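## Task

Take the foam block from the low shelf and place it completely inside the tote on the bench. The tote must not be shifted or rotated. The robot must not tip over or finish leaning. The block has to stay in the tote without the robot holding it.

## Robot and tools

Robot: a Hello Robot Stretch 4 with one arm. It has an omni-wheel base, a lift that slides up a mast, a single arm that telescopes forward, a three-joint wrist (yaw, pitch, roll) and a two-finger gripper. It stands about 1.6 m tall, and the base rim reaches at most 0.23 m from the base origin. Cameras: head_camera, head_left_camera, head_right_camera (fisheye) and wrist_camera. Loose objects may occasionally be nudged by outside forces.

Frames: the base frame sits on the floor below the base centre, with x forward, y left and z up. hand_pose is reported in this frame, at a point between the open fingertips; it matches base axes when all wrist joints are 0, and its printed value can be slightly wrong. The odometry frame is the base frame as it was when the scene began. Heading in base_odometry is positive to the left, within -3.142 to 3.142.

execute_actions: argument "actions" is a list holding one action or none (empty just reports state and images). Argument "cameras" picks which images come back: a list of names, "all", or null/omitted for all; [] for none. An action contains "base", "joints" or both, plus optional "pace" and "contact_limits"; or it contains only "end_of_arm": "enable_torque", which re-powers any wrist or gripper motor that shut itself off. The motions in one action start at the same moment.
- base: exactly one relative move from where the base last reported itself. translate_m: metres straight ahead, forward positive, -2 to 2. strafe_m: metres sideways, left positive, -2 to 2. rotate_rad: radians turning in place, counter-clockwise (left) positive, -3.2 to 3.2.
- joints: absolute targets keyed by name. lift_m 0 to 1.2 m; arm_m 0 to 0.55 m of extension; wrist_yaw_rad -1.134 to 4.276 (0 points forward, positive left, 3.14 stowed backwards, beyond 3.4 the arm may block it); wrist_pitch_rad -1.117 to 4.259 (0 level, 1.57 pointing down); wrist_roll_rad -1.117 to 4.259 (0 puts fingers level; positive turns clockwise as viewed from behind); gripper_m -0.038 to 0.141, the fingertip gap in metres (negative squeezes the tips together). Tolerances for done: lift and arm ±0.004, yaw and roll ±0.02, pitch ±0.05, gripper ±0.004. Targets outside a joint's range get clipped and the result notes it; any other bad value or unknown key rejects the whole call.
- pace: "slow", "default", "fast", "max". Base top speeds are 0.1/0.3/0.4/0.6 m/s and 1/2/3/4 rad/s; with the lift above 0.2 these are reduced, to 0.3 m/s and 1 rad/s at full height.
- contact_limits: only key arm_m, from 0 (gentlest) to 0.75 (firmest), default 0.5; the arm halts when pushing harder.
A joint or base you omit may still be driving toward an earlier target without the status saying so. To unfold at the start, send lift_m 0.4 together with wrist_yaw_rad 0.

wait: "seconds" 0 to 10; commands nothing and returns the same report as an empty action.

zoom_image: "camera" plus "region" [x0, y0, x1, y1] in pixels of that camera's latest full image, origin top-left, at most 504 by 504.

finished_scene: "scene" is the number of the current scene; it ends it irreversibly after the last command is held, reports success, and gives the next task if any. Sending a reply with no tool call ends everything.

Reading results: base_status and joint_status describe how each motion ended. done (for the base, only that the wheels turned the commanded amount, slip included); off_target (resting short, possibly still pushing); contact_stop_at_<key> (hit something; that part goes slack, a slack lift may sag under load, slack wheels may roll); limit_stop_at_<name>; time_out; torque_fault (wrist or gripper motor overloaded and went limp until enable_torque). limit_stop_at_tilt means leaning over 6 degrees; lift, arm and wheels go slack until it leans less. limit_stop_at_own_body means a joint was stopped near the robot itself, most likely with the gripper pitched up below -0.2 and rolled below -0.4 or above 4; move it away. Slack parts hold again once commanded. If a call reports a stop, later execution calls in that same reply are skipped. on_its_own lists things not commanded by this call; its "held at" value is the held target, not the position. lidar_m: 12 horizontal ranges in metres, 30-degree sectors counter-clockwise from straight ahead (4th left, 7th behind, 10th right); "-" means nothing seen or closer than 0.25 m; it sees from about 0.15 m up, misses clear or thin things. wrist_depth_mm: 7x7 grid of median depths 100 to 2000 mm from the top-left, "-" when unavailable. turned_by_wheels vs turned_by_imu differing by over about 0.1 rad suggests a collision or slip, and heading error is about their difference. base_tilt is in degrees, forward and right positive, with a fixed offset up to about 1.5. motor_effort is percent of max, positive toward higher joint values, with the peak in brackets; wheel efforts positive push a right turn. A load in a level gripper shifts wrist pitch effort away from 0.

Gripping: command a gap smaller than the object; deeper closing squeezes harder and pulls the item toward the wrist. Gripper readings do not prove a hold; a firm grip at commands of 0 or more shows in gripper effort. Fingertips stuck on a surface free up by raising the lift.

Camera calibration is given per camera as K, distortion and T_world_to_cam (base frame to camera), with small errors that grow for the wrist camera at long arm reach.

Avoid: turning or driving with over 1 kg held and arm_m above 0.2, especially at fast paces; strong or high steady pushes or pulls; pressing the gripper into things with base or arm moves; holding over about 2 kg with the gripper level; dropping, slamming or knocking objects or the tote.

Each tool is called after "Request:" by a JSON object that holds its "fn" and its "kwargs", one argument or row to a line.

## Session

Request:
{"fn": "execute_actions", "kwargs": {
  "actions": []
}}

Scene clock: 0.00 s.
base_odometry: x=+0.000 y=+0.000 heading=+0.000 (m, m, rad; odometry frame)
turned_by_wheels: +0.000 (rad since the last result)
turned_by_imu: +0.000 (rad since the last result)
base_tilt: forward=+0.4 right=-0.5 (deg)
lidar_m: 1.92 1.38 1.35 1.45 2.25 2.18 1.95 0.82 0.81 0.86 1.28 1.91
base_status: not commanded
joint_positions: lift_m=+0.196 arm_m=+0.001 wrist_yaw_rad=+3.132 wrist_pitch_rad=+0.016 wrist_roll_rad=+0.003 gripper_m=+0.057
joint_status: not commanded
motor_effort: lift_m=+19 arm_m=+0 wrist_yaw_rad=-1 wrist_pitch_rad=-7 wrist_roll_rad=+0 gripper_m=-2 wheel_0=+0 wheel_1=+0 wheel_2=+0 (%)
hand_pose: x=-0.1154 y=+0.0902 z=+0.3692 quat_wxyz=(+0.005, -0.008, +0.001, +1.000) (m; base frame)
wrist_depth_mm: - 139 - - - - - / - 117 149 - - - - / - 122 159 - - - - / 130 142 1921 - - - - / 866 1661 1983 - - - 1863 / 878 1366 200 1182 197 1229 1205 / 854 946 917 109 891 831 878
pictures: head_camera, head_left_camera, head_right_camera, wrist_camera
camera_calibration (this result's frames):
wrist_camera: T_world_to_cam=[[-0.0143847, 0.998491, -0.0529933, -0.0597756], [0.075328, -0.051766, -0.995814, 0.426115], [-0.997055, -0.0183163, -0.0744697, 0.144187], [0, 0, 0, 1]] pos_world=[0.110804, 0.0843847, 0.431901]
Images, in order (width x height): head_camera 420x560, head_left_camera 420x672, head_right_camera 420x672, wrist_camera 616x392.

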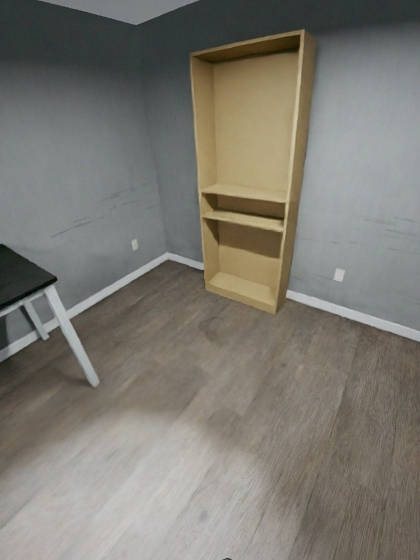

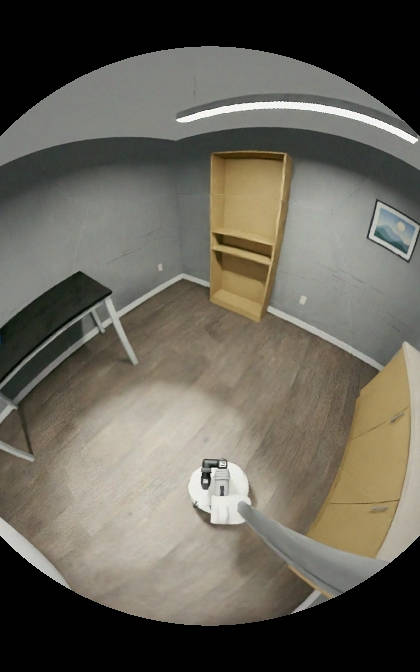

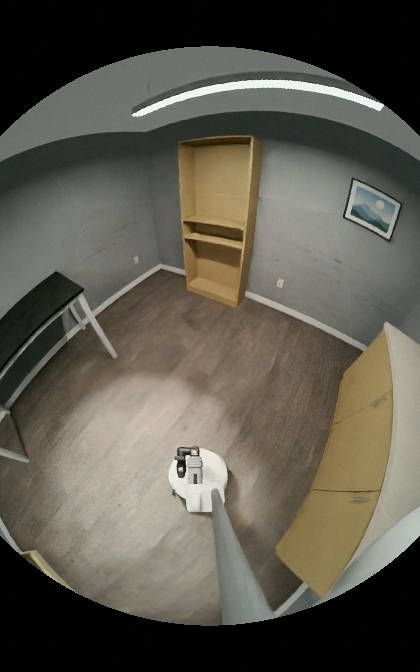

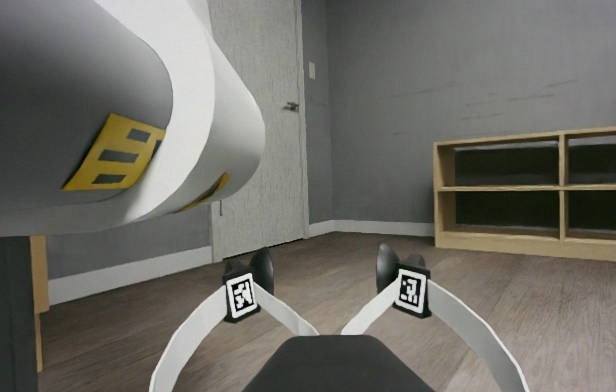

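Low shelf is behind, toward the left.

Request:
{"fn": "execute_actions", "kwargs": {
  "actions": [
    {"base":{"rotate_rad":2.8},"joints":{"lift_m":0.7,"wrist_yaw_rad":0,"gripper_m":0.14}}
  ]
}}

Scene clock: 4.80 s.
base_odometry: x=+0.000 y=+0.000 heading=+2.800 (m, m, rad; odometry frame)
turned_by_wheels: +2.800 (rad since the last result)
turned_by_imu: +2.790 (rad since the last result)
base_tilt: forward=+0.4 right=-0.4 (deg)
lidar_m: 2.20 1.69 0.81 0.81 0.94 2.14 1.92 2.11 1.33 1.34 1.59 2.19
base_status: done
joint_positions: lift_m=+0.700 arm_m=+0.001 wrist_yaw_rad=+0.000 wrist_pitch_rad=+0.016 wrist_roll_rad=+0.003 gripper_m=+0.140
joint_status: all done
motor_effort: lift_m=+22(27) arm_m=-1(1) wrist_yaw_rad=-1(10) wrist_pitch_rad=-8(8) wrist_roll_rad=+1(0) gripper_m=+1(4) wheel_0=-1(4) wheel_1=+0(6) wheel_2=+0(7) (%)
hand_pose: x=+0.4607 y=-0.0873 z=+0.8733 quat_wxyz=(+1.000, +0.001, +0.008, +0.000) (m; base frame)
wrist_depth_mm: 1618 - - - - - - / 1618 - - - - - - / 1576 - - - - - - / 1618 - - - - - - / 1618 - - - - 1808 - / 1576 1921 - - - 197 - / 1576 1863 1921 109 1863 1808 1808
pictures: head_camera, head_left_camera, head_right_camera, wrist_camera
camera_calibration (this result's frames):
wrist_camera: T_world_to_cam=[[0.0241145, -0.998304, -0.0529932, -0.0396926], [-0.0758293, 0.0510293, -0.995814, 0.954153], [0.996829, 0.028032, -0.0744702, -0.161713], [0, 0, 0, 1]] pos_world=[0.23451, -0.0837819, 0.936013]
Images, in order (width x height): head_camera 420x560, head_left_camera 420x672, head_right_camera 420x672, wrist_camera 616x392.

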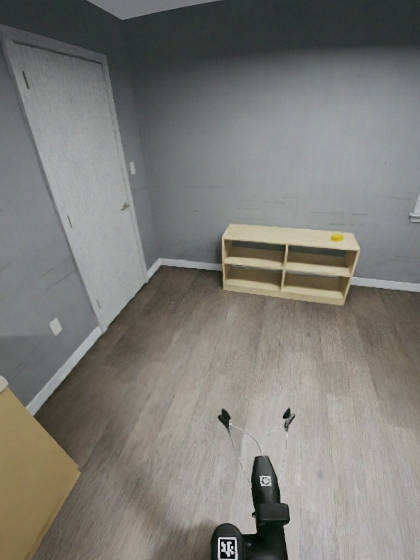

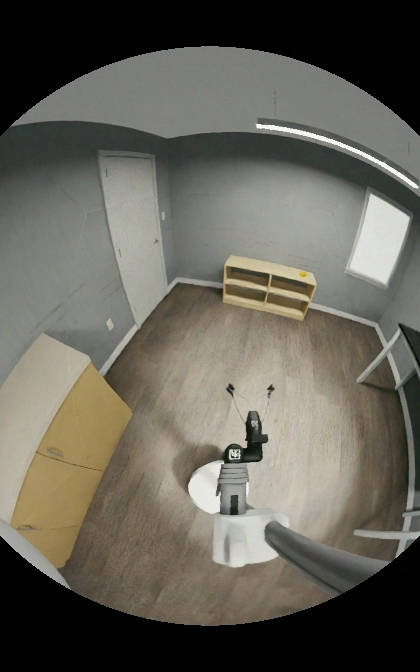

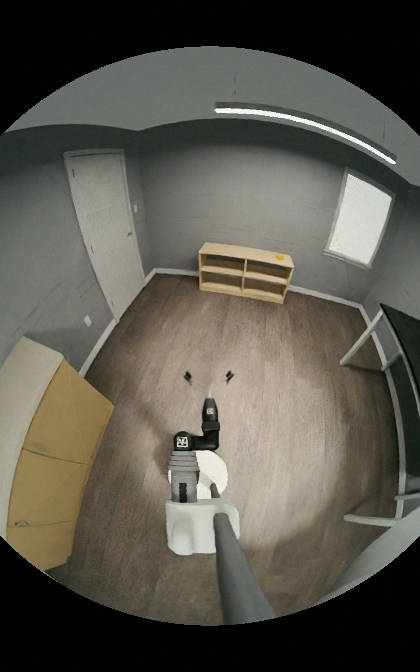

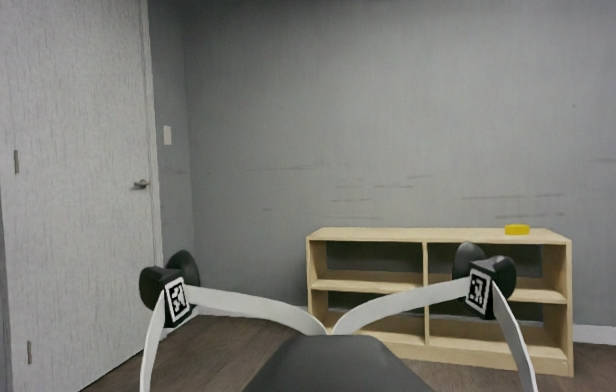

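Request:
{"fn": "execute_actions", "kwargs": {
  "actions": [
    {"base":{"rotate_rad":-0.25},"joints":{"wrist_pitch_rad":0.5}}
  ],
  "cameras": []
}}

Request:
{"fn": "execute_actions", "kwargs": {
  "actions": [
    {"base":{"translate_m":1.4},"pace":"fast"}
  ],
  "cameras": []
}}

Request:
{"fn": "execute_actions", "kwargs": {
  "actions": [
    {"base":{"strafe_m":-0.47},"pace":"fast"}
  ],
  "cameras": ["head_camera","wrist_camera"]
}}

Scene clock: 17.60 s.
base_odometry: x=+0.000 y=+0.000 heading=+2.550 (m, m, rad; odometry frame)
turned_by_wheels: -0.250 (rad since the last result)
turned_by_imu: -0.249 (rad since the last result)
base_tilt: forward=+0.4 right=-0.5 (deg)
lidar_m: 2.17 2.02 0.85 0.81 0.84 1.18 2.13 1.92 1.38 1.30 1.42 2.24
base_status: done
joint_positions: lift_m=+0.700 arm_m=+0.001 wrist_yaw_rad=+0.000 wrist_pitch_rad=+0.502 wrist_roll_rad=+0.003 gripper_m=+0.140
joint_status: all done
motor_effort: lift_m=+22(22) arm_m=+0(1) wrist_yaw_rad=-1(1) wrist_pitch_rad=-6(5) wrist_roll_rad=+0(0) gripper_m=-1(1) wheel_0=+0(4) wheel_1=+0(5) wheel_2=-1(5) (%)
hand_pose: x=+0.4252 y=-0.0874 z=+0.7392 quat_wxyz=(+0.969, +0.001, +0.248, +0.000) (m; base frame)
wrist_depth_mm: - - - - - - - / - - - - - - - / - - - - - - - / 1863 1756 1756 1708 1708 1661 1661 / 1464 1464 1430 1430 1397 1366 1336 / 1229 1160 1118 1182 1098 208 1160 / 1042 1042 1025 109 1008 976 991
pictures: none
No camera images: the call's "cameras" was empty. Leave "cameras" out to get every camera's image.

Scene clock: 22.53 s.
base_odometry: x=-1.162 y=+0.781 heading=+2.550 (m, m, rad; odometry frame)
turned_by_wheels: +0.000 (rad since the last result)
turned_by_imu: -0.001 (rad since the last result)
base_tilt: forward=+0.1 right=-0.6 (deg)
lidar_m: 0.80 0.85 1.48 1.41 1.48 1.32 3.27 1.99 1.42 1.34 1.64 0.83
base_status: done
joint_positions: lift_m=+0.700 arm_m=+0.001 wrist_yaw_rad=+0.000 wrist_pitch_rad=+0.502 wrist_roll_rad=+0.003 gripper_m=+0.140
joint_status: not commanded
motor_effort: lift_m=+21(22) arm_m=-1(0) wrist_yaw_rad=+0(0) wrist_pitch_rad=-6(6) wrist_roll_rad=+0(0) gripper_m=+1(0) wheel_0=-2(6) wheel_1=-2(8) wheel_2=+0(10) (%)
hand_pose: x=+0.4252 y=-0.0874 z=+0.7392 quat_wxyz=(+0.969, +0.001, +0.248, +0.000) (m; base frame)
wrist_depth_mm: 904 904 904 891 891 904 904 / 976 960 946 960 946 946 960 / 788 778 759 741 723 707 683 / 798 1025 1042 1008 1025 991 854 / 854 891 878 866 854 842 820 / 866 788 788 768 778 208 866 / 991 946 931 109 917 904 904
pictures: none
No camera images: the call's "cameras" was empty. Leave "cameras" out to get every camera's image.

Scene clock: 25.00 s.
base_odometry: x=-0.900 y=+1.171 heading=+2.550 (m, m, rad; odometry frame)
turned_by_wheels: +0.000 (rad since the last result)
turned_by_imu: -0.002 (rad since the last result)
base_tilt: forward=+0.3 right=-0.6 (deg)
lidar_m: 0.78 0.82 1.17 1.87 1.67 1.85 3.29 1.30 0.94 0.89 1.63 1.23
base_status: done
joint_positions: lift_m=+0.700 arm_m=+0.001 wrist_yaw_rad=+0.000 wrist_pitch_rad=+0.502 wrist_roll_rad=+0.003 gripper_m=+0.140
joint_status: not commanded
motor_effort: lift_m=+21(21) arm_m=+0(0) wrist_yaw_rad=+0(0) wrist_pitch_rad=-6(6) wrist_roll_rad=+0(0) gripper_m=+2(1) wheel_0=-1(7) wheel_1=+1(11) wheel_2=+0(1) (%)
hand_pose: x=+0.4252 y=-0.0874 z=+0.7392 quat_wxyz=(+0.969, +0.001, +0.248, +0.000) (m; base frame)
wrist_depth_mm: 891 891 904 891 891 904 904 / 946 960 960 946 960 960 960 / 798 788 759 707 1025 1025 1042 / 676 878 991 1025 1078 1138 1118 / 842 878 878 866 1182 1182 1182 / 820 809 788 750 778 208 1138 / 946 904 946 110 1025 976 991
pictures: head_camera, wrist_camera
camera_calibration (this result's frames):
wrist_camera: T_world_to_cam=[[-0.0036678, -0.99831, -0.058003, -0.0305053], [-0.531919, 0.0510646, -0.845254, 0.900579], [0.846787, 0.0277527, -0.531207, 0.265157], [0, 0, 0, 1]] pos_world=[0.254392, -0.0838002, 0.900302]
Images, in order (width x height): head_camera 420x560, wrist_camera 616x392.

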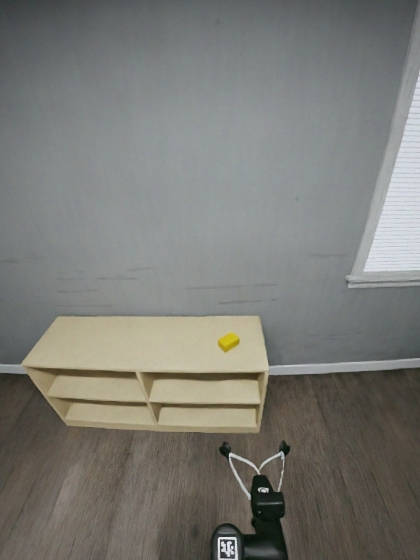

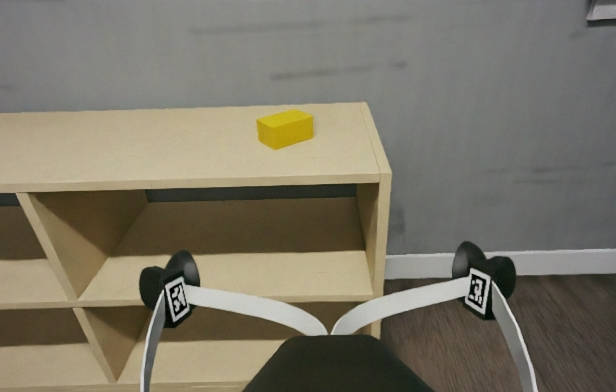

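Request:
{"fn": "execute_actions", "kwargs": {
  "actions": [
    {"base":{"strafe_m":0.075}}
  ],
  "cameras": []
}}

Request:
{"fn": "execute_actions", "kwargs": {
  "actions": [
    {"base":{"translate_m":0.2},"joints":{"lift_m":0.56,"arm_m":0.25,"wrist_pitch_rad":0.25}}
  ],
  "cameras": ["wrist_camera"]
}}

Scene clock: 29.77 s.
base_odometry: x=-0.942 y=+1.109 heading=+2.550 (m, m, rad; odometry frame)
turned_by_wheels: +0.000 (rad since the last result)
turned_by_imu: +0.000 (rad since the last result)
base_tilt: forward=+0.3 right=-0.4 (deg)
lidar_m: 0.77 0.83 1.17 1.81 1.61 1.76 3.30 1.43 1.02 0.96 1.67 0.81
base_status: done
joint_positions: lift_m=+0.700 arm_m=+0.001 wrist_yaw_rad=+0.000 wrist_pitch_rad=+0.502 wrist_roll_rad=+0.003 gripper_m=+0.140
joint_status: not commanded
motor_effort: lift_m=+21(21) arm_m=-1(1) wrist_yaw_rad=-1(0) wrist_pitch_rad=-6(6) wrist_roll_rad=+0(0) gripper_m=+0(1) wheel_0=+0(7) wheel_1=+0(10) wheel_2=+0(1) (%)
hand_pose: x=+0.4252 y=-0.0874 z=+0.7392 quat_wxyz=(+0.969, +0.001, +0.248, +0.000) (m; base frame)
wrist_depth_mm: 891 891 904 904 904 891 917 / 960 960 960 960 946 960 960 / 788 778 768 715 732 1042 1042 / 668 741 1008 1008 768 1118 1138 / 904 788 878 878 820 1182 1229 / 1060 778 788 759 768 208 1138 / 960 931 946 110 946 976 991
pictures: none
No camera images: the call's "cameras" was empty. Leave "cameras" out to get every camera's image.

Scene clock: 31.83 s.
base_odometry: x=-1.108 y=+1.220 heading=+2.550 (m, m, rad; odometry frame)
turned_by_wheels: +0.000 (rad since the last result)
turned_by_imu: +0.000 (rad since the last result)
base_tilt: forward=+0.4 right=-0.6 (deg)
lidar_m: 0.60 0.62 0.86 1.80 1.79 1.74 3.48 1.41 1.03 0.97 1.40 0.62
base_status: done
joint_positions: lift_m=+0.560 arm_m=+0.249 wrist_yaw_rad=+0.000 wrist_pitch_rad=+0.252 wrist_roll_rad=+0.003 gripper_m=+0.140
joint_status: all done
motor_effort: lift_m=+16(14) arm_m=+7(8) wrist_yaw_rad=-1(0) wrist_pitch_rad=-7(11) wrist_roll_rad=+0(0) gripper_m=+0(2) wheel_0=-1(2) wheel_1=+1(5) wheel_2=+1(8) (%)
hand_pose: x=+0.6990 y=-0.0874 z=+0.6665 quat_wxyz=(+0.992, +0.001, +0.126, +0.000) (m; base frame)
wrist_depth_mm: 496 492 492 488 492 488 488 / 512 512 512 508 508 508 508 / 535 530 535 530 530 530 530 / 554 559 554 549 549 549 554 / 424 413 404 309 306 379 574 / 317 296 277 250 266 208 296 / 254 247 245 109 237 228 235
pictures: wrist_camera
camera_calibration (this result's frames):
wrist_camera: T_world_to_cam=[[0.0109805, -0.998308, -0.0571039, -0.0445025], [-0.306622, 0.0509946, -0.950464, 0.897367], [0.951768, 0.0279459, -0.305544, -0.229137], [0, 0, 0, 1]] pos_world=[0.493726, -0.0837847, 0.780363]
Images, in order (width x height): wrist_camera 616x392.

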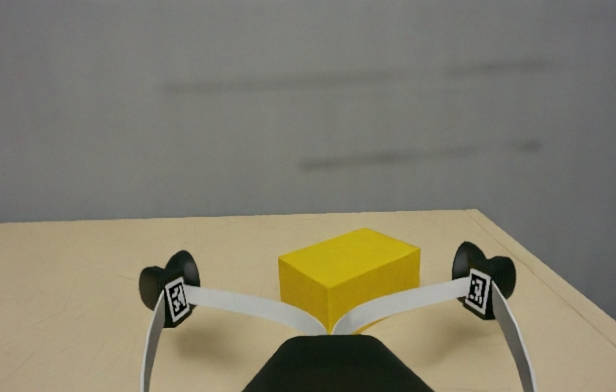

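Request:
{"fn": "execute_actions", "kwargs": {
  "actions": [
    {"base":{"strafe_m":-0.02},"joints":{"lift_m":0.525}}
  ],
  "cameras": []
}}

Request:
{"fn": "execute_actions", "kwargs": {
  "actions": [
    {"joints":{"arm_m":0.35},"pace":"slow"}
  ],
  "cameras": ["wrist_camera"]
}}

Scene clock: 41.93 s.
base_odometry: x=-1.097 y=+1.237 heading=+2.550 (m, m, rad; odometry frame)
turned_by_wheels: +0.000 (rad since the last result)
turned_by_imu: +0.000 (rad since the last result)
base_tilt: forward=+0.3 right=-0.5 (deg)
lidar_m: 0.59 0.62 0.86 1.83 1.75 1.74 3.50 1.35 0.99 0.98 1.40 0.62
base_status: done
joint_positions: lift_m=+0.525 arm_m=+0.249 wrist_yaw_rad=+0.000 wrist_pitch_rad=+0.252 wrist_roll_rad=+0.003 gripper_m=+0.140
joint_status: all done
motor_effort: lift_m=+16(16) arm_m=+7(7) wrist_yaw_rad=-1(1) wrist_pitch_rad=-6(7) wrist_roll_rad=+1(0) gripper_m=+2(1) wheel_0=-1(5) wheel_1=+0(8) wheel_2=+1(1) (%)
hand_pose: x=+0.6990 y=-0.0874 z=+0.6315 quat_wxyz=(+0.992, +0.001, +0.126, +0.000) (m; base frame)
wrist_depth_mm: 492 492 492 492 488 492 488 / 512 508 508 512 508 512 508 / 530 530 535 530 530 530 525 / 544 500 480 466 452 544 549 / 336 329 303 248 282 298 569 / 251 234 220 236 213 197 229 / 201 196 193 109 189 181 186
pictures: none
No camera images: the call's "cameras" was empty. Leave "cameras" out to get every camera's image.

Scene clock: 44.23 s.
base_odometry: x=-1.097 y=+1.237 heading=+2.550 (m, m, rad; odometry frame)
turned_by_wheels: +0.000 (rad since the last result)
turned_by_imu: +0.000 (rad since the last result)
base_tilt: forward=+0.2 right=-0.5 (deg)
lidar_m: 0.57 0.62 0.86 1.81 1.77 1.78 3.50 1.33 0.99 1.00 1.39 0.60
base_status: not commanded
joint_positions: lift_m=+0.525 arm_m=+0.349 wrist_yaw_rad=+0.000 wrist_pitch_rad=+0.252 wrist_roll_rad=+0.003 gripper_m=+0.140
joint_status: all done
motor_effort: lift_m=+15(15) arm_m=+8(9) wrist_yaw_rad=+0(0) wrist_pitch_rad=-8(7) wrist_roll_rad=+0(0) gripper_m=+0(1) wheel_0=-1(0) wheel_1=+0(0) wheel_2=+1(1) (%)
hand_pose: x=+0.7989 y=-0.0874 z=+0.6315 quat_wxyz=(+0.992, +0.001, +0.126, +0.000) (m; base frame)
wrist_depth_mm: 402 402 399 399 399 397 399 / 418 415 415 415 413 415 413 / 433 436 433 430 430 430 430 / 449 452 449 449 445 445 445 / 336 329 320 208 204 300 459 / 251 233 217 172 187 197 228 / 201 195 193 109 187 180 186
pictures: wrist_camera
camera_calibration (this result's frames):
wrist_camera: T_world_to_cam=[[0.010801, -0.99831, -0.0571038, -0.0475049], [-0.306613, 0.0510497, -0.950464, 0.894756], [0.951773, 0.0277748, -0.305544, -0.334965], [0, 0, 0, 1]] pos_world=[0.593667, -0.083798, 0.745374]
Images, in order (width x height): wrist_camera 616x392.

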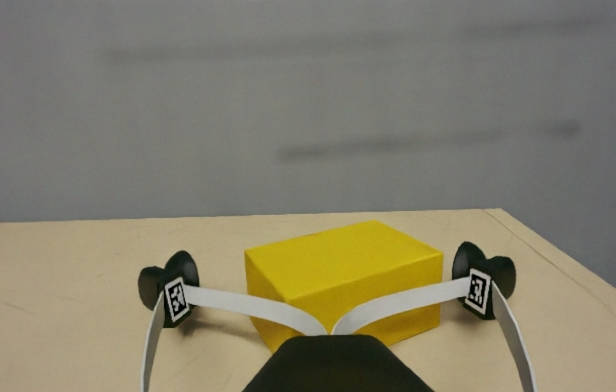

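Request:
{"fn": "execute_actions", "kwargs": {
  "actions": [
    {"joints":{"arm_m":0.375},"pace":"slow"}
  ],
  "cameras": []
}}

Request:
{"fn": "execute_actions", "kwargs": {
  "actions": [
    {"joints":{"gripper_m":0.03}}
  ],
  "cameras": ["wrist_camera"]
}}

Request:
{"fn": "execute_actions", "kwargs": {
  "actions": [
    {"joints":{"lift_m":0.7}}
  ],
  "cameras": ["wrist_camera","head_left_camera","head_right_camera"]
}}

Scene clock: 49.47 s.
base_odometry: x=-1.097 y=+1.237 heading=+2.550 (m, m, rad; odometry frame)
turned_by_wheels: +0.000 (rad since the last result)
turned_by_imu: +0.000 (rad since the last result)
base_tilt: forward=+0.2 right=-0.5 (deg)
lidar_m: 0.57 0.64 0.84 1.82 1.76 1.74 3.49 1.33 0.99 1.00 1.37 0.62
base_status: not commanded
joint_positions: lift_m=+0.525 arm_m=+0.374 wrist_yaw_rad=+0.000 wrist_pitch_rad=+0.252 wrist_roll_rad=+0.003 gripper_m=+0.140
joint_status: all done
motor_effort: lift_m=+15(15) arm_m=+7(7) wrist_yaw_rad=+0(1) wrist_pitch_rad=-8(7) wrist_roll_rad=+0(0) gripper_m=+1(1) wheel_0=-1(1) wheel_1=+0(0) wheel_2=+1(1) (%)
hand_pose: x=+0.8239 y=-0.0874 z=+0.6315 quat_wxyz=(+0.992, +0.001, +0.126, +0.000) (m; base frame)
wrist_depth_mm: 379 379 377 375 377 375 375 / 392 392 392 389 389 389 389 / 407 407 407 404 404 407 404 / 427 427 424 424 427 418 424 / 336 327 319 208 203 300 433 / 252 234 219 171 183 198 228 / 200 195 194 109 188 180 186
pictures: none
No camera images: the call's "cameras" was empty. Leave "cameras" out to get every camera's image.

Scene clock: 51.57 s.
base_odometry: x=-1.097 y=+1.237 heading=+2.550 (m, m, rad; odometry frame)
turned_by_wheels: +0.000 (rad since the last result)
turned_by_imu: +0.000 (rad since the last result)
base_tilt: forward=+0.3 right=-0.5 (deg)
lidar_m: 0.59 0.61 0.86 1.82 1.76 1.77 3.51 1.35 0.96 0.97 1.39 0.62
base_status: not commanded
joint_positions: lift_m=+0.525 arm_m=+0.374 wrist_yaw_rad=+0.000 wrist_pitch_rad=+0.252 wrist_roll_rad=+0.003 gripper_m=+0.030
joint_status: all done
motor_effort: lift_m=+15(15) arm_m=+7(8) wrist_yaw_rad=+0(1) wrist_pitch_rad=-7(7) wrist_roll_rad=+0(0) gripper_m=-18(19) wheel_0=-1(1) wheel_1=+0(0) wheel_2=+1(1) (%)
hand_pose: x=+0.8240 y=-0.0874 z=+0.6315 quat_wxyz=(+0.992, +0.001, +0.126, +0.000) (m; base frame)
wrist_depth_mm: 377 377 377 375 375 375 375 / 394 392 392 392 389 389 389 / 410 407 410 404 410 404 404 / 427 427 424 424 424 418 421 / 336 327 319 197 195 301 436 / 250 245 181 153 170 182 228 / 200 189 186 110 180 186 179
pictures: wrist_camera
camera_calibration (this result's frames):
wrist_camera: T_world_to_cam=[[0.0107975, -0.99831, -0.0571041, -0.047773], [-0.30664, 0.0510502, -0.950456, 0.902433], [0.951764, 0.0277729, -0.305571, -0.358747], [0, 0, 0, 1]] pos_world=[0.618681, -0.0837982, 0.745372]
Images, in order (width x height): wrist_camera 616x392.

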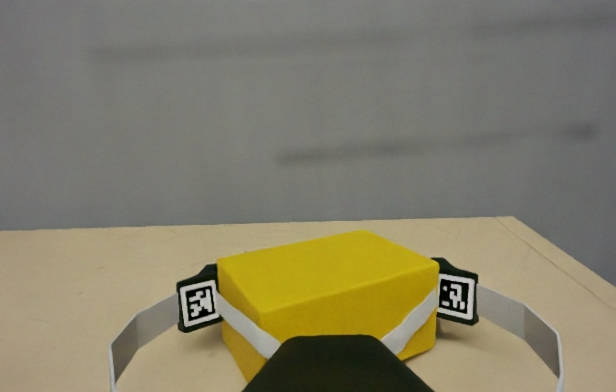

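Scene clock: 53.37 s.
base_odometry: x=-1.097 y=+1.237 heading=+2.550 (m, m, rad; odometry frame)
turned_by_wheels: +0.000 (rad since the last result)
turned_by_imu: +0.000 (rad since the last result)
base_tilt: forward=+0.3 right=-0.5 (deg)
lidar_m: 0.57 0.62 0.85 1.83 1.78 1.78 3.50 1.33 0.99 0.97 1.36 0.60
base_status: not commanded
joint_positions: lift_m=+0.700 arm_m=+0.374 wrist_yaw_rad=+0.000 wrist_pitch_rad=+0.252 wrist_roll_rad=+0.003 gripper_m=+0.030
joint_status: all done
motor_effort: lift_m=+22(26) arm_m=+7(7) wrist_yaw_rad=+0(0) wrist_pitch_rad=-7(7) wrist_roll_rad=+0(0) gripper_m=-17(18) wheel_0=-1(1) wheel_1=+0(0) wheel_2=+1(1) (%)
hand_pose: x=+0.8239 y=-0.0874 z=+0.8059 quat_wxyz=(+0.992, +0.001, +0.126, +0.000) (m; base frame)
wrist_depth_mm: 377 375 377 377 375 377 375 / 392 392 392 392 389 392 389 / 413 407 407 407 407 407 404 / 427 424 424 424 424 421 424 / 445 442 442 197 195 439 439 / 466 459 181 154 170 182 462 / 484 433 430 109 185 477 484
pictures: head_left_camera, head_right_camera, wrist_camera
camera_calibration (this result's frames):
wrist_camera: T_world_to_cam=[[0.0107882, -0.99831, -0.0571059, -0.0378031], [-0.3068, 0.0510502, -0.950404, 1.06831], [0.951713, 0.0277732, -0.305731, -0.305267], [0, 0, 0, 1]] pos_world=[0.618691, -0.0837982, 0.919834]
Images, in order (width x height): head_left_camera 420x672, head_right_camera 420x672, wrist_camera 616x392.

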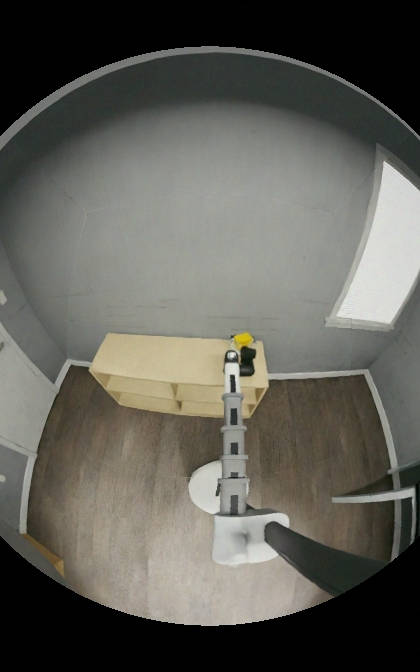

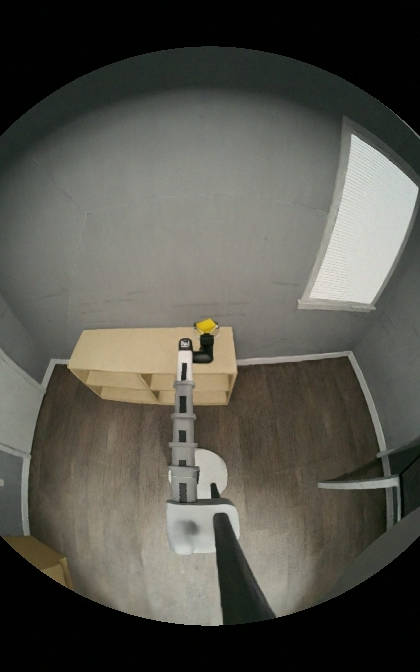

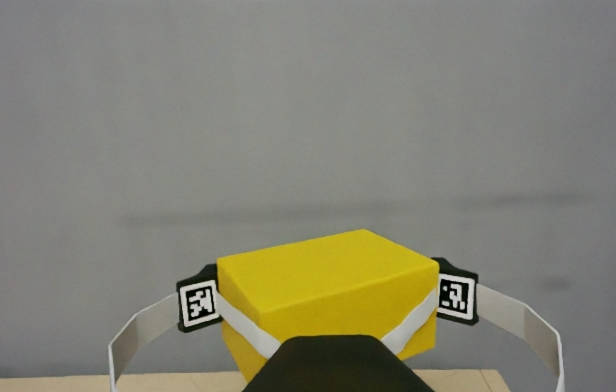

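Held diagonally. Turn gently toward the bench.

Request:
{"fn": "execute_actions", "kwargs": {
  "actions": [
    {"base":{"translate_m":-0.2},"joints":{"arm_m":0.02,"lift_m":1.1}}
  ],
  "cameras": []
}}

Request:
{"fn": "execute_actions", "kwargs": {
  "actions": [
    {"base":{"rotate_rad":-1.57},"pace":"slow"}
  ],
  "cameras": ["head_camera","head_left_camera","wrist_camera"]
}}

Scene clock: 59.17 s.
base_odometry: x=-0.931 y=+1.125 heading=+2.550 (m, m, rad; odometry frame)
turned_by_wheels: +0.000 (rad since the last result)
turned_by_imu: +0.001 (rad since the last result)
base_tilt: forward=+0.2 right=-0.6 (deg)
lidar_m: 0.77 0.82 1.16 1.83 1.63 1.77 3.31 1.33 0.96 0.94 1.69 0.81
base_status: done
joint_positions: lift_m=+1.100 arm_m=+0.021 wrist_yaw_rad=+0.000 wrist_pitch_rad=+0.253 wrist_roll_rad=+0.003 gripper_m=+0.030
joint_status: all done
motor_effort: lift_m=+22(25) arm_m=-8(8) wrist_yaw_rad=+0(1) wrist_pitch_rad=-8(9) wrist_roll_rad=+0(0) gripper_m=-17(17) wheel_0=+1(0) wheel_1=+0(7) wheel_2=-1(6) (%)
hand_pose: x=+0.4715 y=-0.0875 z=+1.2059 quat_wxyz=(+0.992, +0.001, +0.126, +0.000) (m; base frame)
wrist_depth_mm: 891 891 878 891 878 891 878 / 917 917 917 917 917 917 917 / 960 960 960 946 960 960 946 / 1008 991 1008 1008 991 976 976 / 1042 1042 1025 197 196 1025 1025 / 1078 1060 181 154 170 182 1078 / 1042 1008 991 110 185 1138 1118
pictures: none
No camera images: the call's "cameras" was empty. Leave "cameras" out to get every camera's image.

Scene clock: 62.03 s.
base_odometry: x=-0.931 y=+1.125 heading=+0.980 (m, m, rad; odometry frame)
turned_by_wheels: -1.570 (rad since the last result)
turned_by_imu: -1.564 (rad since the last result)
base_tilt: forward=+0.2 right=-0.5 (deg)
lidar_m: 0.92 1.67 0.82 0.76 0.84 1.18 1.82 1.62 1.80 3.20 1.32 0.98
base_status: done
joint_positions: lift_m=+1.100 arm_m=+0.021 wrist_yaw_rad=+0.000 wrist_pitch_rad=+0.253 wrist_roll_rad=+0.003 gripper_m=+0.030
joint_status: not commanded
motor_effort: lift_m=+22(22) arm_m=-7(8) wrist_yaw_rad=+0(0) wrist_pitch_rad=-8(9) wrist_roll_rad=+1(0) gripper_m=-17(17) wheel_0=+1(3) wheel_1=+1(3) wheel_2=+1(5) (%)
hand_pose: x=+0.4715 y=-0.0874 z=+1.2059 quat_wxyz=(+0.992, +0.001, +0.126, +0.000) (m; base frame)
wrist_depth_mm: 1499 1499 1537 1499 1464 1499 1464 / 1537 1537 1576 1499 1576 1537 1499 / 1661 1618 1576 1618 1618 1576 1576 / 1708 1661 1661 1661 1366 1229 1281 / 1756 1756 1708 197 196 904 904 / 1756 1808 181 153 169 183 1808 / 1808 1863 1808 109 185 1863 1756
pictures: head_camera, head_left_camera, wrist_camera
camera_calibration (this result's frames):
wrist_camera: T_world_to_cam=[[0.0107345, -0.99831, -0.0571057, -0.0111487], [-0.307029, 0.0510597, -0.950329, 1.34031], [0.951639, 0.0277345, -0.305963, 0.152715], [0, 0, 0, 1]] pos_world=[0.266304, -0.083801, 1.31982]
Images, in order (width x height): head_camera 420x560, head_left_camera 420x672, wrist_camera 616x392.

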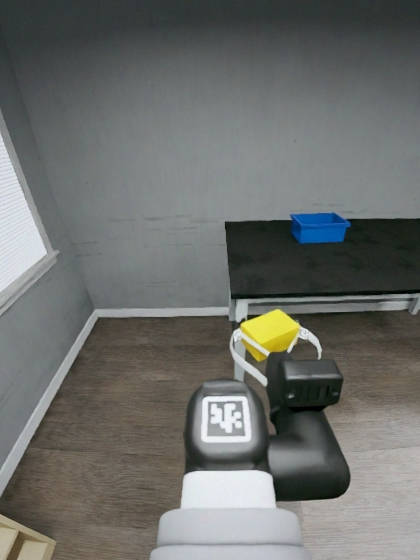

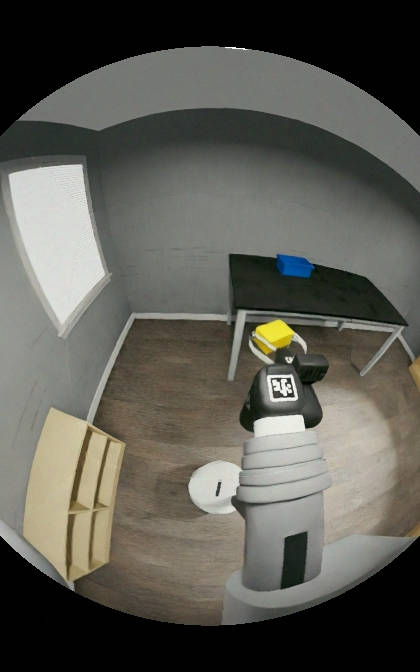

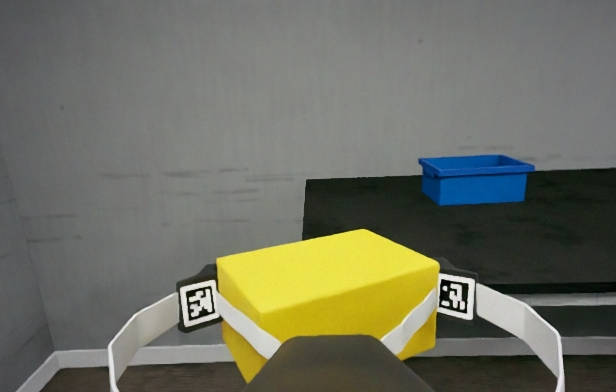

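Request:
{"fn": "execute_actions", "kwargs": {
  "actions": [
    {"base":{"strafe_m":-0.5},"joints":{"wrist_pitch_rad":0.6}}
  ],
  "cameras": []
}}

Request:
{"fn": "execute_actions", "kwargs": {
  "actions": [
    {"base":{"translate_m":0.6}}
  ],
  "cameras": ["head_camera","wrist_camera"]
}}

Scene clock: 72.77 s.
base_odometry: x=-0.515 y=+0.847 heading=+0.980 (m, m, rad; odometry frame)
turned_by_wheels: +0.000 (rad since the last result)
turned_by_imu: -0.001 (rad since the last result)
base_tilt: forward=+0.4 right=-0.6 (deg)
lidar_m: 0.92 0.99 1.76 1.27 1.36 1.93 1.85 1.36 1.79 2.69 1.34 0.98
base_status: done
joint_positions: lift_m=+1.100 arm_m=+0.021 wrist_yaw_rad=+0.000 wrist_pitch_rad=+0.602 wrist_roll_rad=+0.003 gripper_m=+0.030
joint_status: all done
motor_effort: lift_m=+22(22) arm_m=-7(7) wrist_yaw_rad=+0(0) wrist_pitch_rad=-6(6) wrist_roll_rad=+0(0) gripper_m=-18(15) wheel_0=+0(5) wheel_1=+0(8) wheel_2=+0(2) (%)
hand_pose: x=+0.4300 y=-0.0874 z=+1.1146 quat_wxyz=(+0.955, +0.001, +0.296, +0.000) (m; base frame)
wrist_depth_mm: 1499 1499 1430 1160 1336 1366 1336 / 1661 1078 1060 1025 991 960 960 / 1756 842 842 820 831 820 809 / - 1863 - - 1983 1983 1921 / 1863 1708 1808 196 195 1756 1708 / 1661 1499 181 153 170 182 1499 / 1397 1336 1336 109 184 1336 1281
pictures: none
No camera images: the call's "cameras" was empty. Leave "cameras" out to get every camera's image.

Scene clock: 76.33 s.
base_odometry: x=-0.181 y=+1.345 heading=+0.980 (m, m, rad; odometry frame)
turned_by_wheels: +0.000 (rad since the last result)
turned_by_imu: -0.001 (rad since the last result)
base_tilt: forward=+0.3 right=-0.5 (deg)
lidar_m: 0.34 0.35 0.51 1.34 1.35 1.89 2.23 1.91 2.61 1.38 0.50 0.35
base_status: done
joint_positions: lift_m=+1.100 arm_m=+0.021 wrist_yaw_rad=+0.000 wrist_pitch_rad=+0.602 wrist_roll_rad=+0.003 gripper_m=+0.030
joint_status: not commanded
motor_effort: lift_m=+22(22) arm_m=-7(8) wrist_yaw_rad=-1(1) wrist_pitch_rad=-6(7) wrist_roll_rad=+0(0) gripper_m=-16(17) wheel_0=+0(7) wheel_1=-1(5) wheel_2=+1(11) (%)
hand_pose: x=+0.4300 y=-0.0874 z=+1.1146 quat_wxyz=(+0.955, +0.001, +0.296, +0.000) (m; base frame)
wrist_depth_mm: 946 960 946 960 946 960 960 / 1025 1008 1008 778 798 976 931 / 1118 809 768 668 683 750 732 / 661 654 647 634 627 615 603 / 554 544 535 197 195 517 508 / 477 469 180 153 170 182 442 / 415 399 397 110 185 394 384
pictures: head_camera, wrist_camera
camera_calibration (this result's frames):
wrist_camera: T_world_to_cam=[[-0.00938112, -0.99831, -0.0573456, -0.00697504], [-0.613815, 0.0510213, -0.787799, 1.19156], [0.789394, 0.0278091, -0.613257, 0.57664], [0, 0, 0, 1]] pos_world=[0.276139, -0.0837943, 1.29194]
Images, in order (width x height): head_camera 420x560, wrist_camera 616x392.

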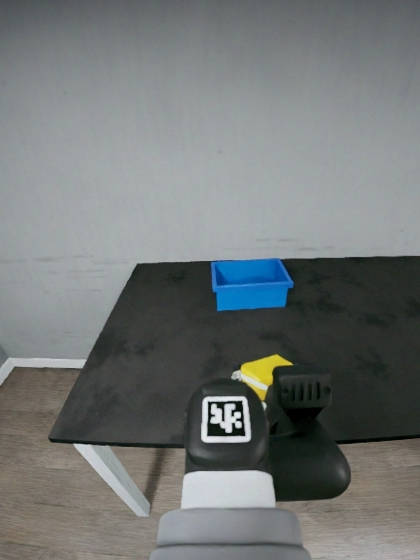

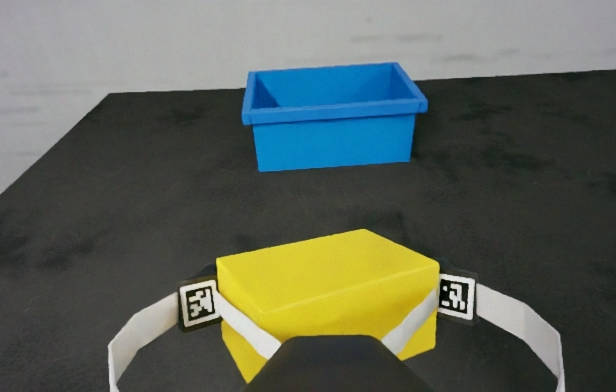

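Request:
{"fn": "execute_actions", "kwargs": {
  "actions": [
    {"joints":{"arm_m":0.55},"base":{"translate_m":0.09}}
  ],
  "cameras": []
}}

Request:
{"fn": "execute_actions", "kwargs": {
  "actions": [
    {"joints":{"wrist_pitch_rad":0.95},"pace":"slow"}
  ],
  "cameras": ["wrist_camera"]
}}

Scene clock: 83.73 s.
base_odometry: x=-0.131 y=+1.420 heading=+0.980 (m, m, rad; odometry frame)
turned_by_wheels: +0.000 (rad since the last result)
turned_by_imu: +0.000 (rad since the last result)
base_tilt: forward=+0.4 right=-0.5 (deg)
lidar_m: 0.25 0.26 0.38 1.59 1.34 1.87 2.21 2.03 2.74 1.06 0.36 0.28
base_status: done
joint_positions: lift_m=+1.100 arm_m=+0.549 wrist_yaw_rad=+0.000 wrist_pitch_rad=+0.602 wrist_roll_rad=+0.003 gripper_m=+0.030
joint_status: all done
motor_effort: lift_m=+21(21) arm_m=+7(8) wrist_yaw_rad=+0(0) wrist_pitch_rad=-6(7) wrist_roll_rad=+1(0) gripper_m=-18(17) wheel_0=-1(5) wheel_1=+1(7) wheel_2=+1(6) (%)
hand_pose: x=+0.9574 y=-0.0874 z=+1.1146 quat_wxyz=(+0.955, +0.001, +0.297, +0.000) (m; base frame)
wrist_depth_mm: 375 375 375 375 375 379 379 / 407 407 407 410 410 413 410 / 449 445 445 449 449 452 452 / 492 496 496 496 500 496 500 / 535 525 530 197 196 512 512 / 469 462 181 154 170 182 439 / 413 389 274 109 184 281 274
pictures: none
No camera images: the call's "cameras" was empty. Leave "cameras" out to get every camera's image.

Scene clock: 84.60 s.
base_odometry: x=-0.131 y=+1.420 heading=+0.980 (m, m, rad; odometry frame)
turned_by_wheels: +0.000 (rad since the last result)
turned_by_imu: +0.000 (rad since the last result)
base_tilt: forward=+0.3 right=-0.5 (deg)
lidar_m: 0.25 0.25 0.39 1.58 1.36 1.89 2.20 2.02 2.78 1.06 0.38 0.26
base_status: not commanded
joint_positions: lift_m=+1.100 arm_m=+0.549 wrist_yaw_rad=+0.000 wrist_pitch_rad=+0.951 wrist_roll_rad=+0.003 gripper_m=+0.030
joint_status: all done
motor_effort: lift_m=+21(22) arm_m=+7(7) wrist_yaw_rad=+0(1) wrist_pitch_rad=-5(8) wrist_roll_rad=+0(0) gripper_m=-18(19) wheel_0=-1(1) wheel_1=+1(1) wheel_2=+1(1) (%)
hand_pose: x=+0.8872 y=-0.0874 z=+1.0431 quat_wxyz=(+0.889, +0.001, +0.458, -0.001) (m; base frame)
wrist_depth_mm: 433 436 436 436 439 442 445 / 500 500 496 492 488 484 488 / 473 469 462 459 455 449 442 / 427 424 279 279 283 282 276 / 392 375 297 197 195 338 268 / 359 246 181 153 170 182 265 / 332 236 307 109 185 317 267
pictures: wrist_camera
camera_calibration (this result's frames):
wrist_camera: T_world_to_cam=[[-0.0283714, -0.998313, -0.0506614, 0.00309651], [-0.846312, 0.05096, -0.530244, 1.35347], [0.531931, 0.0278316, -0.84633, 0.64342], [0, 0, 0, 1]] pos_world=[0.803295, -0.0837891, 1.26237]
Images, in order (width x height): wrist_camera 616x392.

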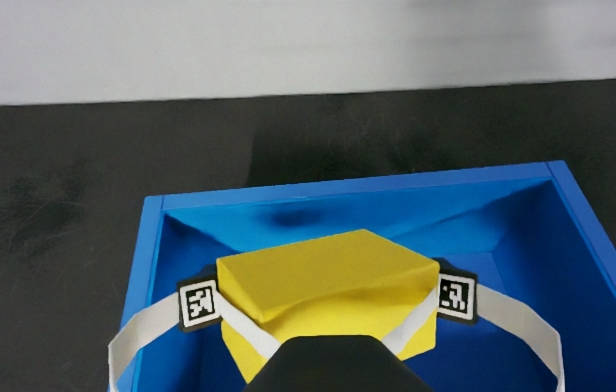

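Request:
{"fn": "execute_actions", "kwargs": {
  "actions": [
    {"base":{"strafe_m":-0.02},"pace":"slow"}
  ],
  "cameras": []
}}

Request:
{"fn": "execute_actions", "kwargs": {
  "actions": [
    {"joints":{"lift_m":1.03},"pace":"slow"}
  ],
  "cameras": ["wrist_camera"]
}}

Scene clock: 89.90 s.
base_odometry: x=-0.114 y=+1.409 heading=+0.980 (m, m, rad; odometry frame)
turned_by_wheels: +0.000 (rad since the last result)
turned_by_imu: +0.000 (rad since the last result)
base_tilt: forward=+0.3 right=-0.5 (deg)
lidar_m: 0.25 0.26 0.39 1.59 1.37 1.92 2.10 2.01 2.75 1.02 0.37 0.26
base_status: done
joint_positions: lift_m=+1.100 arm_m=+0.549 wrist_yaw_rad=+0.000 wrist_pitch_rad=+0.951 wrist_roll_rad=+0.003 gripper_m=+0.030
joint_status: not commanded
motor_effort: lift_m=+22(22) arm_m=+7(7) wrist_yaw_rad=-1(1) wrist_pitch_rad=-5(4) wrist_roll_rad=+0(0) gripper_m=-17(15) wheel_0=+2(2) wheel_1=-2(5) wheel_2=+0(0) (%)
hand_pose: x=+0.8872 y=-0.0874 z=+1.0431 quat_wxyz=(+0.889, +0.001, +0.458, -0.001) (m; base frame)
wrist_depth_mm: 436 433 436 436 442 442 445 / 500 496 496 488 496 484 484 / 477 469 462 462 452 449 442 / 427 424 282 279 285 281 397 / 392 281 306 196 196 317 252 / 359 236 181 153 170 183 234 / 332 230 319 110 184 312 236
pictures: none
No camera images: the call's "cameras" was empty. Leave "cameras" out to get every camera's image.

Scene clock: 91.37 s.
base_odometry: x=-0.114 y=+1.409 heading=+0.980 (m, m, rad; odometry frame)
turned_by_wheels: +0.000 (rad since the last result)
turned_by_imu: +0.000 (rad since the last result)
base_tilt: forward=+0.3 right=-0.5 (deg)
lidar_m: 0.25 0.26 0.38 1.61 1.35 1.91 2.11 2.03 2.78 1.04 0.36 0.26
base_status: not commanded
joint_positions: lift_m=+1.030 arm_m=+0.549 wrist_yaw_rad=+0.000 wrist_pitch_rad=+0.951 wrist_roll_rad=+0.003 gripper_m=+0.030
joint_status: all done
motor_effort: lift_m=+15(20) arm_m=+7(7) wrist_yaw_rad=+0(1) wrist_pitch_rad=-5(4) wrist_roll_rad=+1(0) gripper_m=-17(18) wheel_0=+1(2) wheel_1=-2(2) wheel_2=+0(0) (%)
hand_pose: x=+0.8871 y=-0.0874 z=+0.9736 quat_wxyz=(+0.889, +0.001, +0.458, -0.001) (m; base frame)
wrist_depth_mm: 433 433 436 436 433 433 430 / 427 418 415 410 402 399 392 / 373 218 220 218 225 231 220 / 206 242 258 266 276 281 234 / 184 259 298 197 196 293 237 / 172 223 180 154 170 182 234 / 170 229 254 109 185 252 236
pictures: wrist_camera
camera_calibration (this result's frames):
wrist_camera: T_world_to_cam=[[-0.0283771, -0.998313, -0.0506579, -0.000424213], [-0.846375, 0.0509596, -0.530143, 1.31655], [0.53183, 0.0278317, -0.846393, 0.584752], [0, 0, 0, 1]] pos_world=[0.803296, -0.0837891, 1.19287]
Images, in order (width x height): wrist_camera 616x392.

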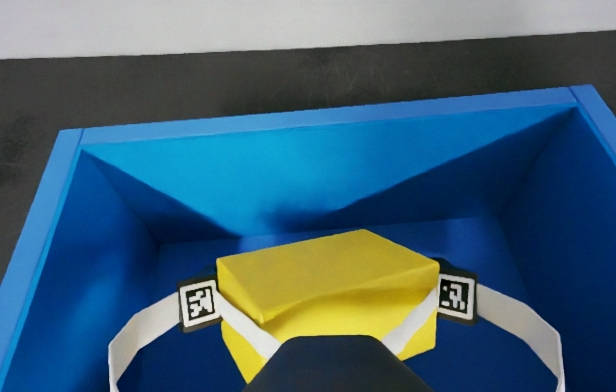

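Request:
{"fn": "execute_actions", "kwargs": {
  "actions": [
    {"joints":{"gripper_m":0.12}}
  ],
  "cameras": []
}}

Request:
{"fn": "execute_actions", "kwargs": {
  "actions": [
    {"joints":{"lift_m":1.18}}
  ],
  "cameras": ["wrist_camera"]
}}

Scene clock: 95.97 s.
base_odometry: x=-0.114 y=+1.409 heading=+0.980 (m, m, rad; odometry frame)
turned_by_wheels: +0.000 (rad since the last result)
turned_by_imu: +0.000 (rad since the last result)
base_tilt: forward=+0.3 right=-0.5 (deg)
lidar_m: 0.25 0.27 0.38 1.61 1.35 1.92 2.13 2.02 2.77 1.04 0.35 0.27
base_status: not commanded
joint_positions: lift_m=+1.030 arm_m=+0.549 wrist_yaw_rad=+0.000 wrist_pitch_rad=+0.951 wrist_roll_rad=+0.003 gripper_m=+0.120
joint_status: all done
motor_effort: lift_m=+15(15) arm_m=+7(7) wrist_yaw_rad=-1(1) wrist_pitch_rad=-4(5) wrist_roll_rad=+0(0) gripper_m=+0(20) wheel_0=+2(2) wheel_1=-2(2) wheel_2=+0(0) (%)
hand_pose: x=+0.8871 y=-0.0874 z=+0.9736 quat_wxyz=(+0.889, +0.001, +0.458, -0.001) (m; base frame)
wrist_depth_mm: 433 433 433 436 433 430 433 / 424 421 415 410 404 399 394 / 373 218 220 219 226 231 220 / 206 242 257 267 276 281 234 / 184 258 297 300 298 289 237 / 172 236 211 216 218 263 243 / 170 230 251 109 252 249 245
pictures: none
No camera images: the call's "cameras" was empty. Leave "cameras" out to get every camera's image.

Scene clock: 97.67 s.
base_odometry: x=-0.114 y=+1.409 heading=+0.980 (m, m, rad; odometry frame)
turned_by_wheels: +0.000 (rad since the last result)
turned_by_imu: +0.000 (rad since the last result)
base_tilt: forward=+0.3 right=-0.5 (deg)
lidar_m: 0.25 0.27 0.37 1.62 1.36 1.92 2.55 2.02 2.76 1.05 0.37 0.26
base_status: not commanded
joint_positions: lift_m=+1.180 arm_m=+0.549 wrist_yaw_rad=+0.000 wrist_pitch_rad=+0.951 wrist_roll_rad=+0.003 gripper_m=+0.120
joint_status: all done
motor_effort: lift_m=+22(25) arm_m=+7(7) wrist_yaw_rad=-1(0) wrist_pitch_rad=-5(5) wrist_roll_rad=+0(1) gripper_m=+1(0) wheel_0=+1(2) wheel_1=-2(2) wheel_2=+0(0) (%)
hand_pose: x=+0.8871 y=-0.0874 z=+1.1231 quat_wxyz=(+0.889, +0.001, +0.458, -0.001) (m; base frame)
wrist_depth_mm: 433 436 439 436 439 442 445 / 496 500 500 504 508 508 512 / 564 564 559 554 554 554 544 / 530 521 517 508 504 500 496 / 480 480 347 359 349 336 455 / 439 430 343 415 407 294 418 / 410 392 392 109 392 359 384
pictures: wrist_camera
camera_calibration (this result's frames):
wrist_camera: T_world_to_cam=[[-0.0283821, -0.998313, -0.0506573, 0.00715056], [-0.846386, 0.0509629, -0.530125, 1.39578], [0.531812, 0.0278296, -0.846405, 0.711286], [0, 0, 0, 1]] pos_world=[0.803303, -0.0837894, 1.34234]
Images, in order (width x height): wrist_camera 616x392.

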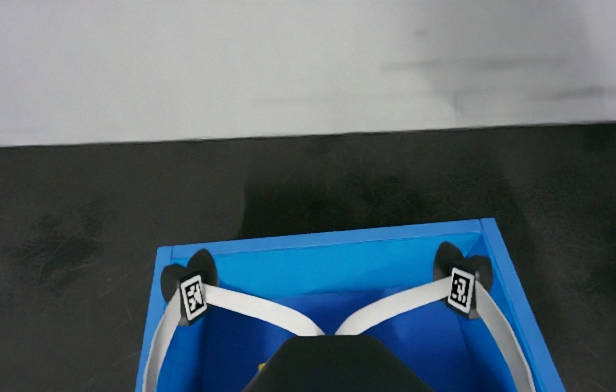

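Request:
{"fn": "finished_scene", "kwargs": {
  "scene": 2
}}

The scene is finished: the task was done.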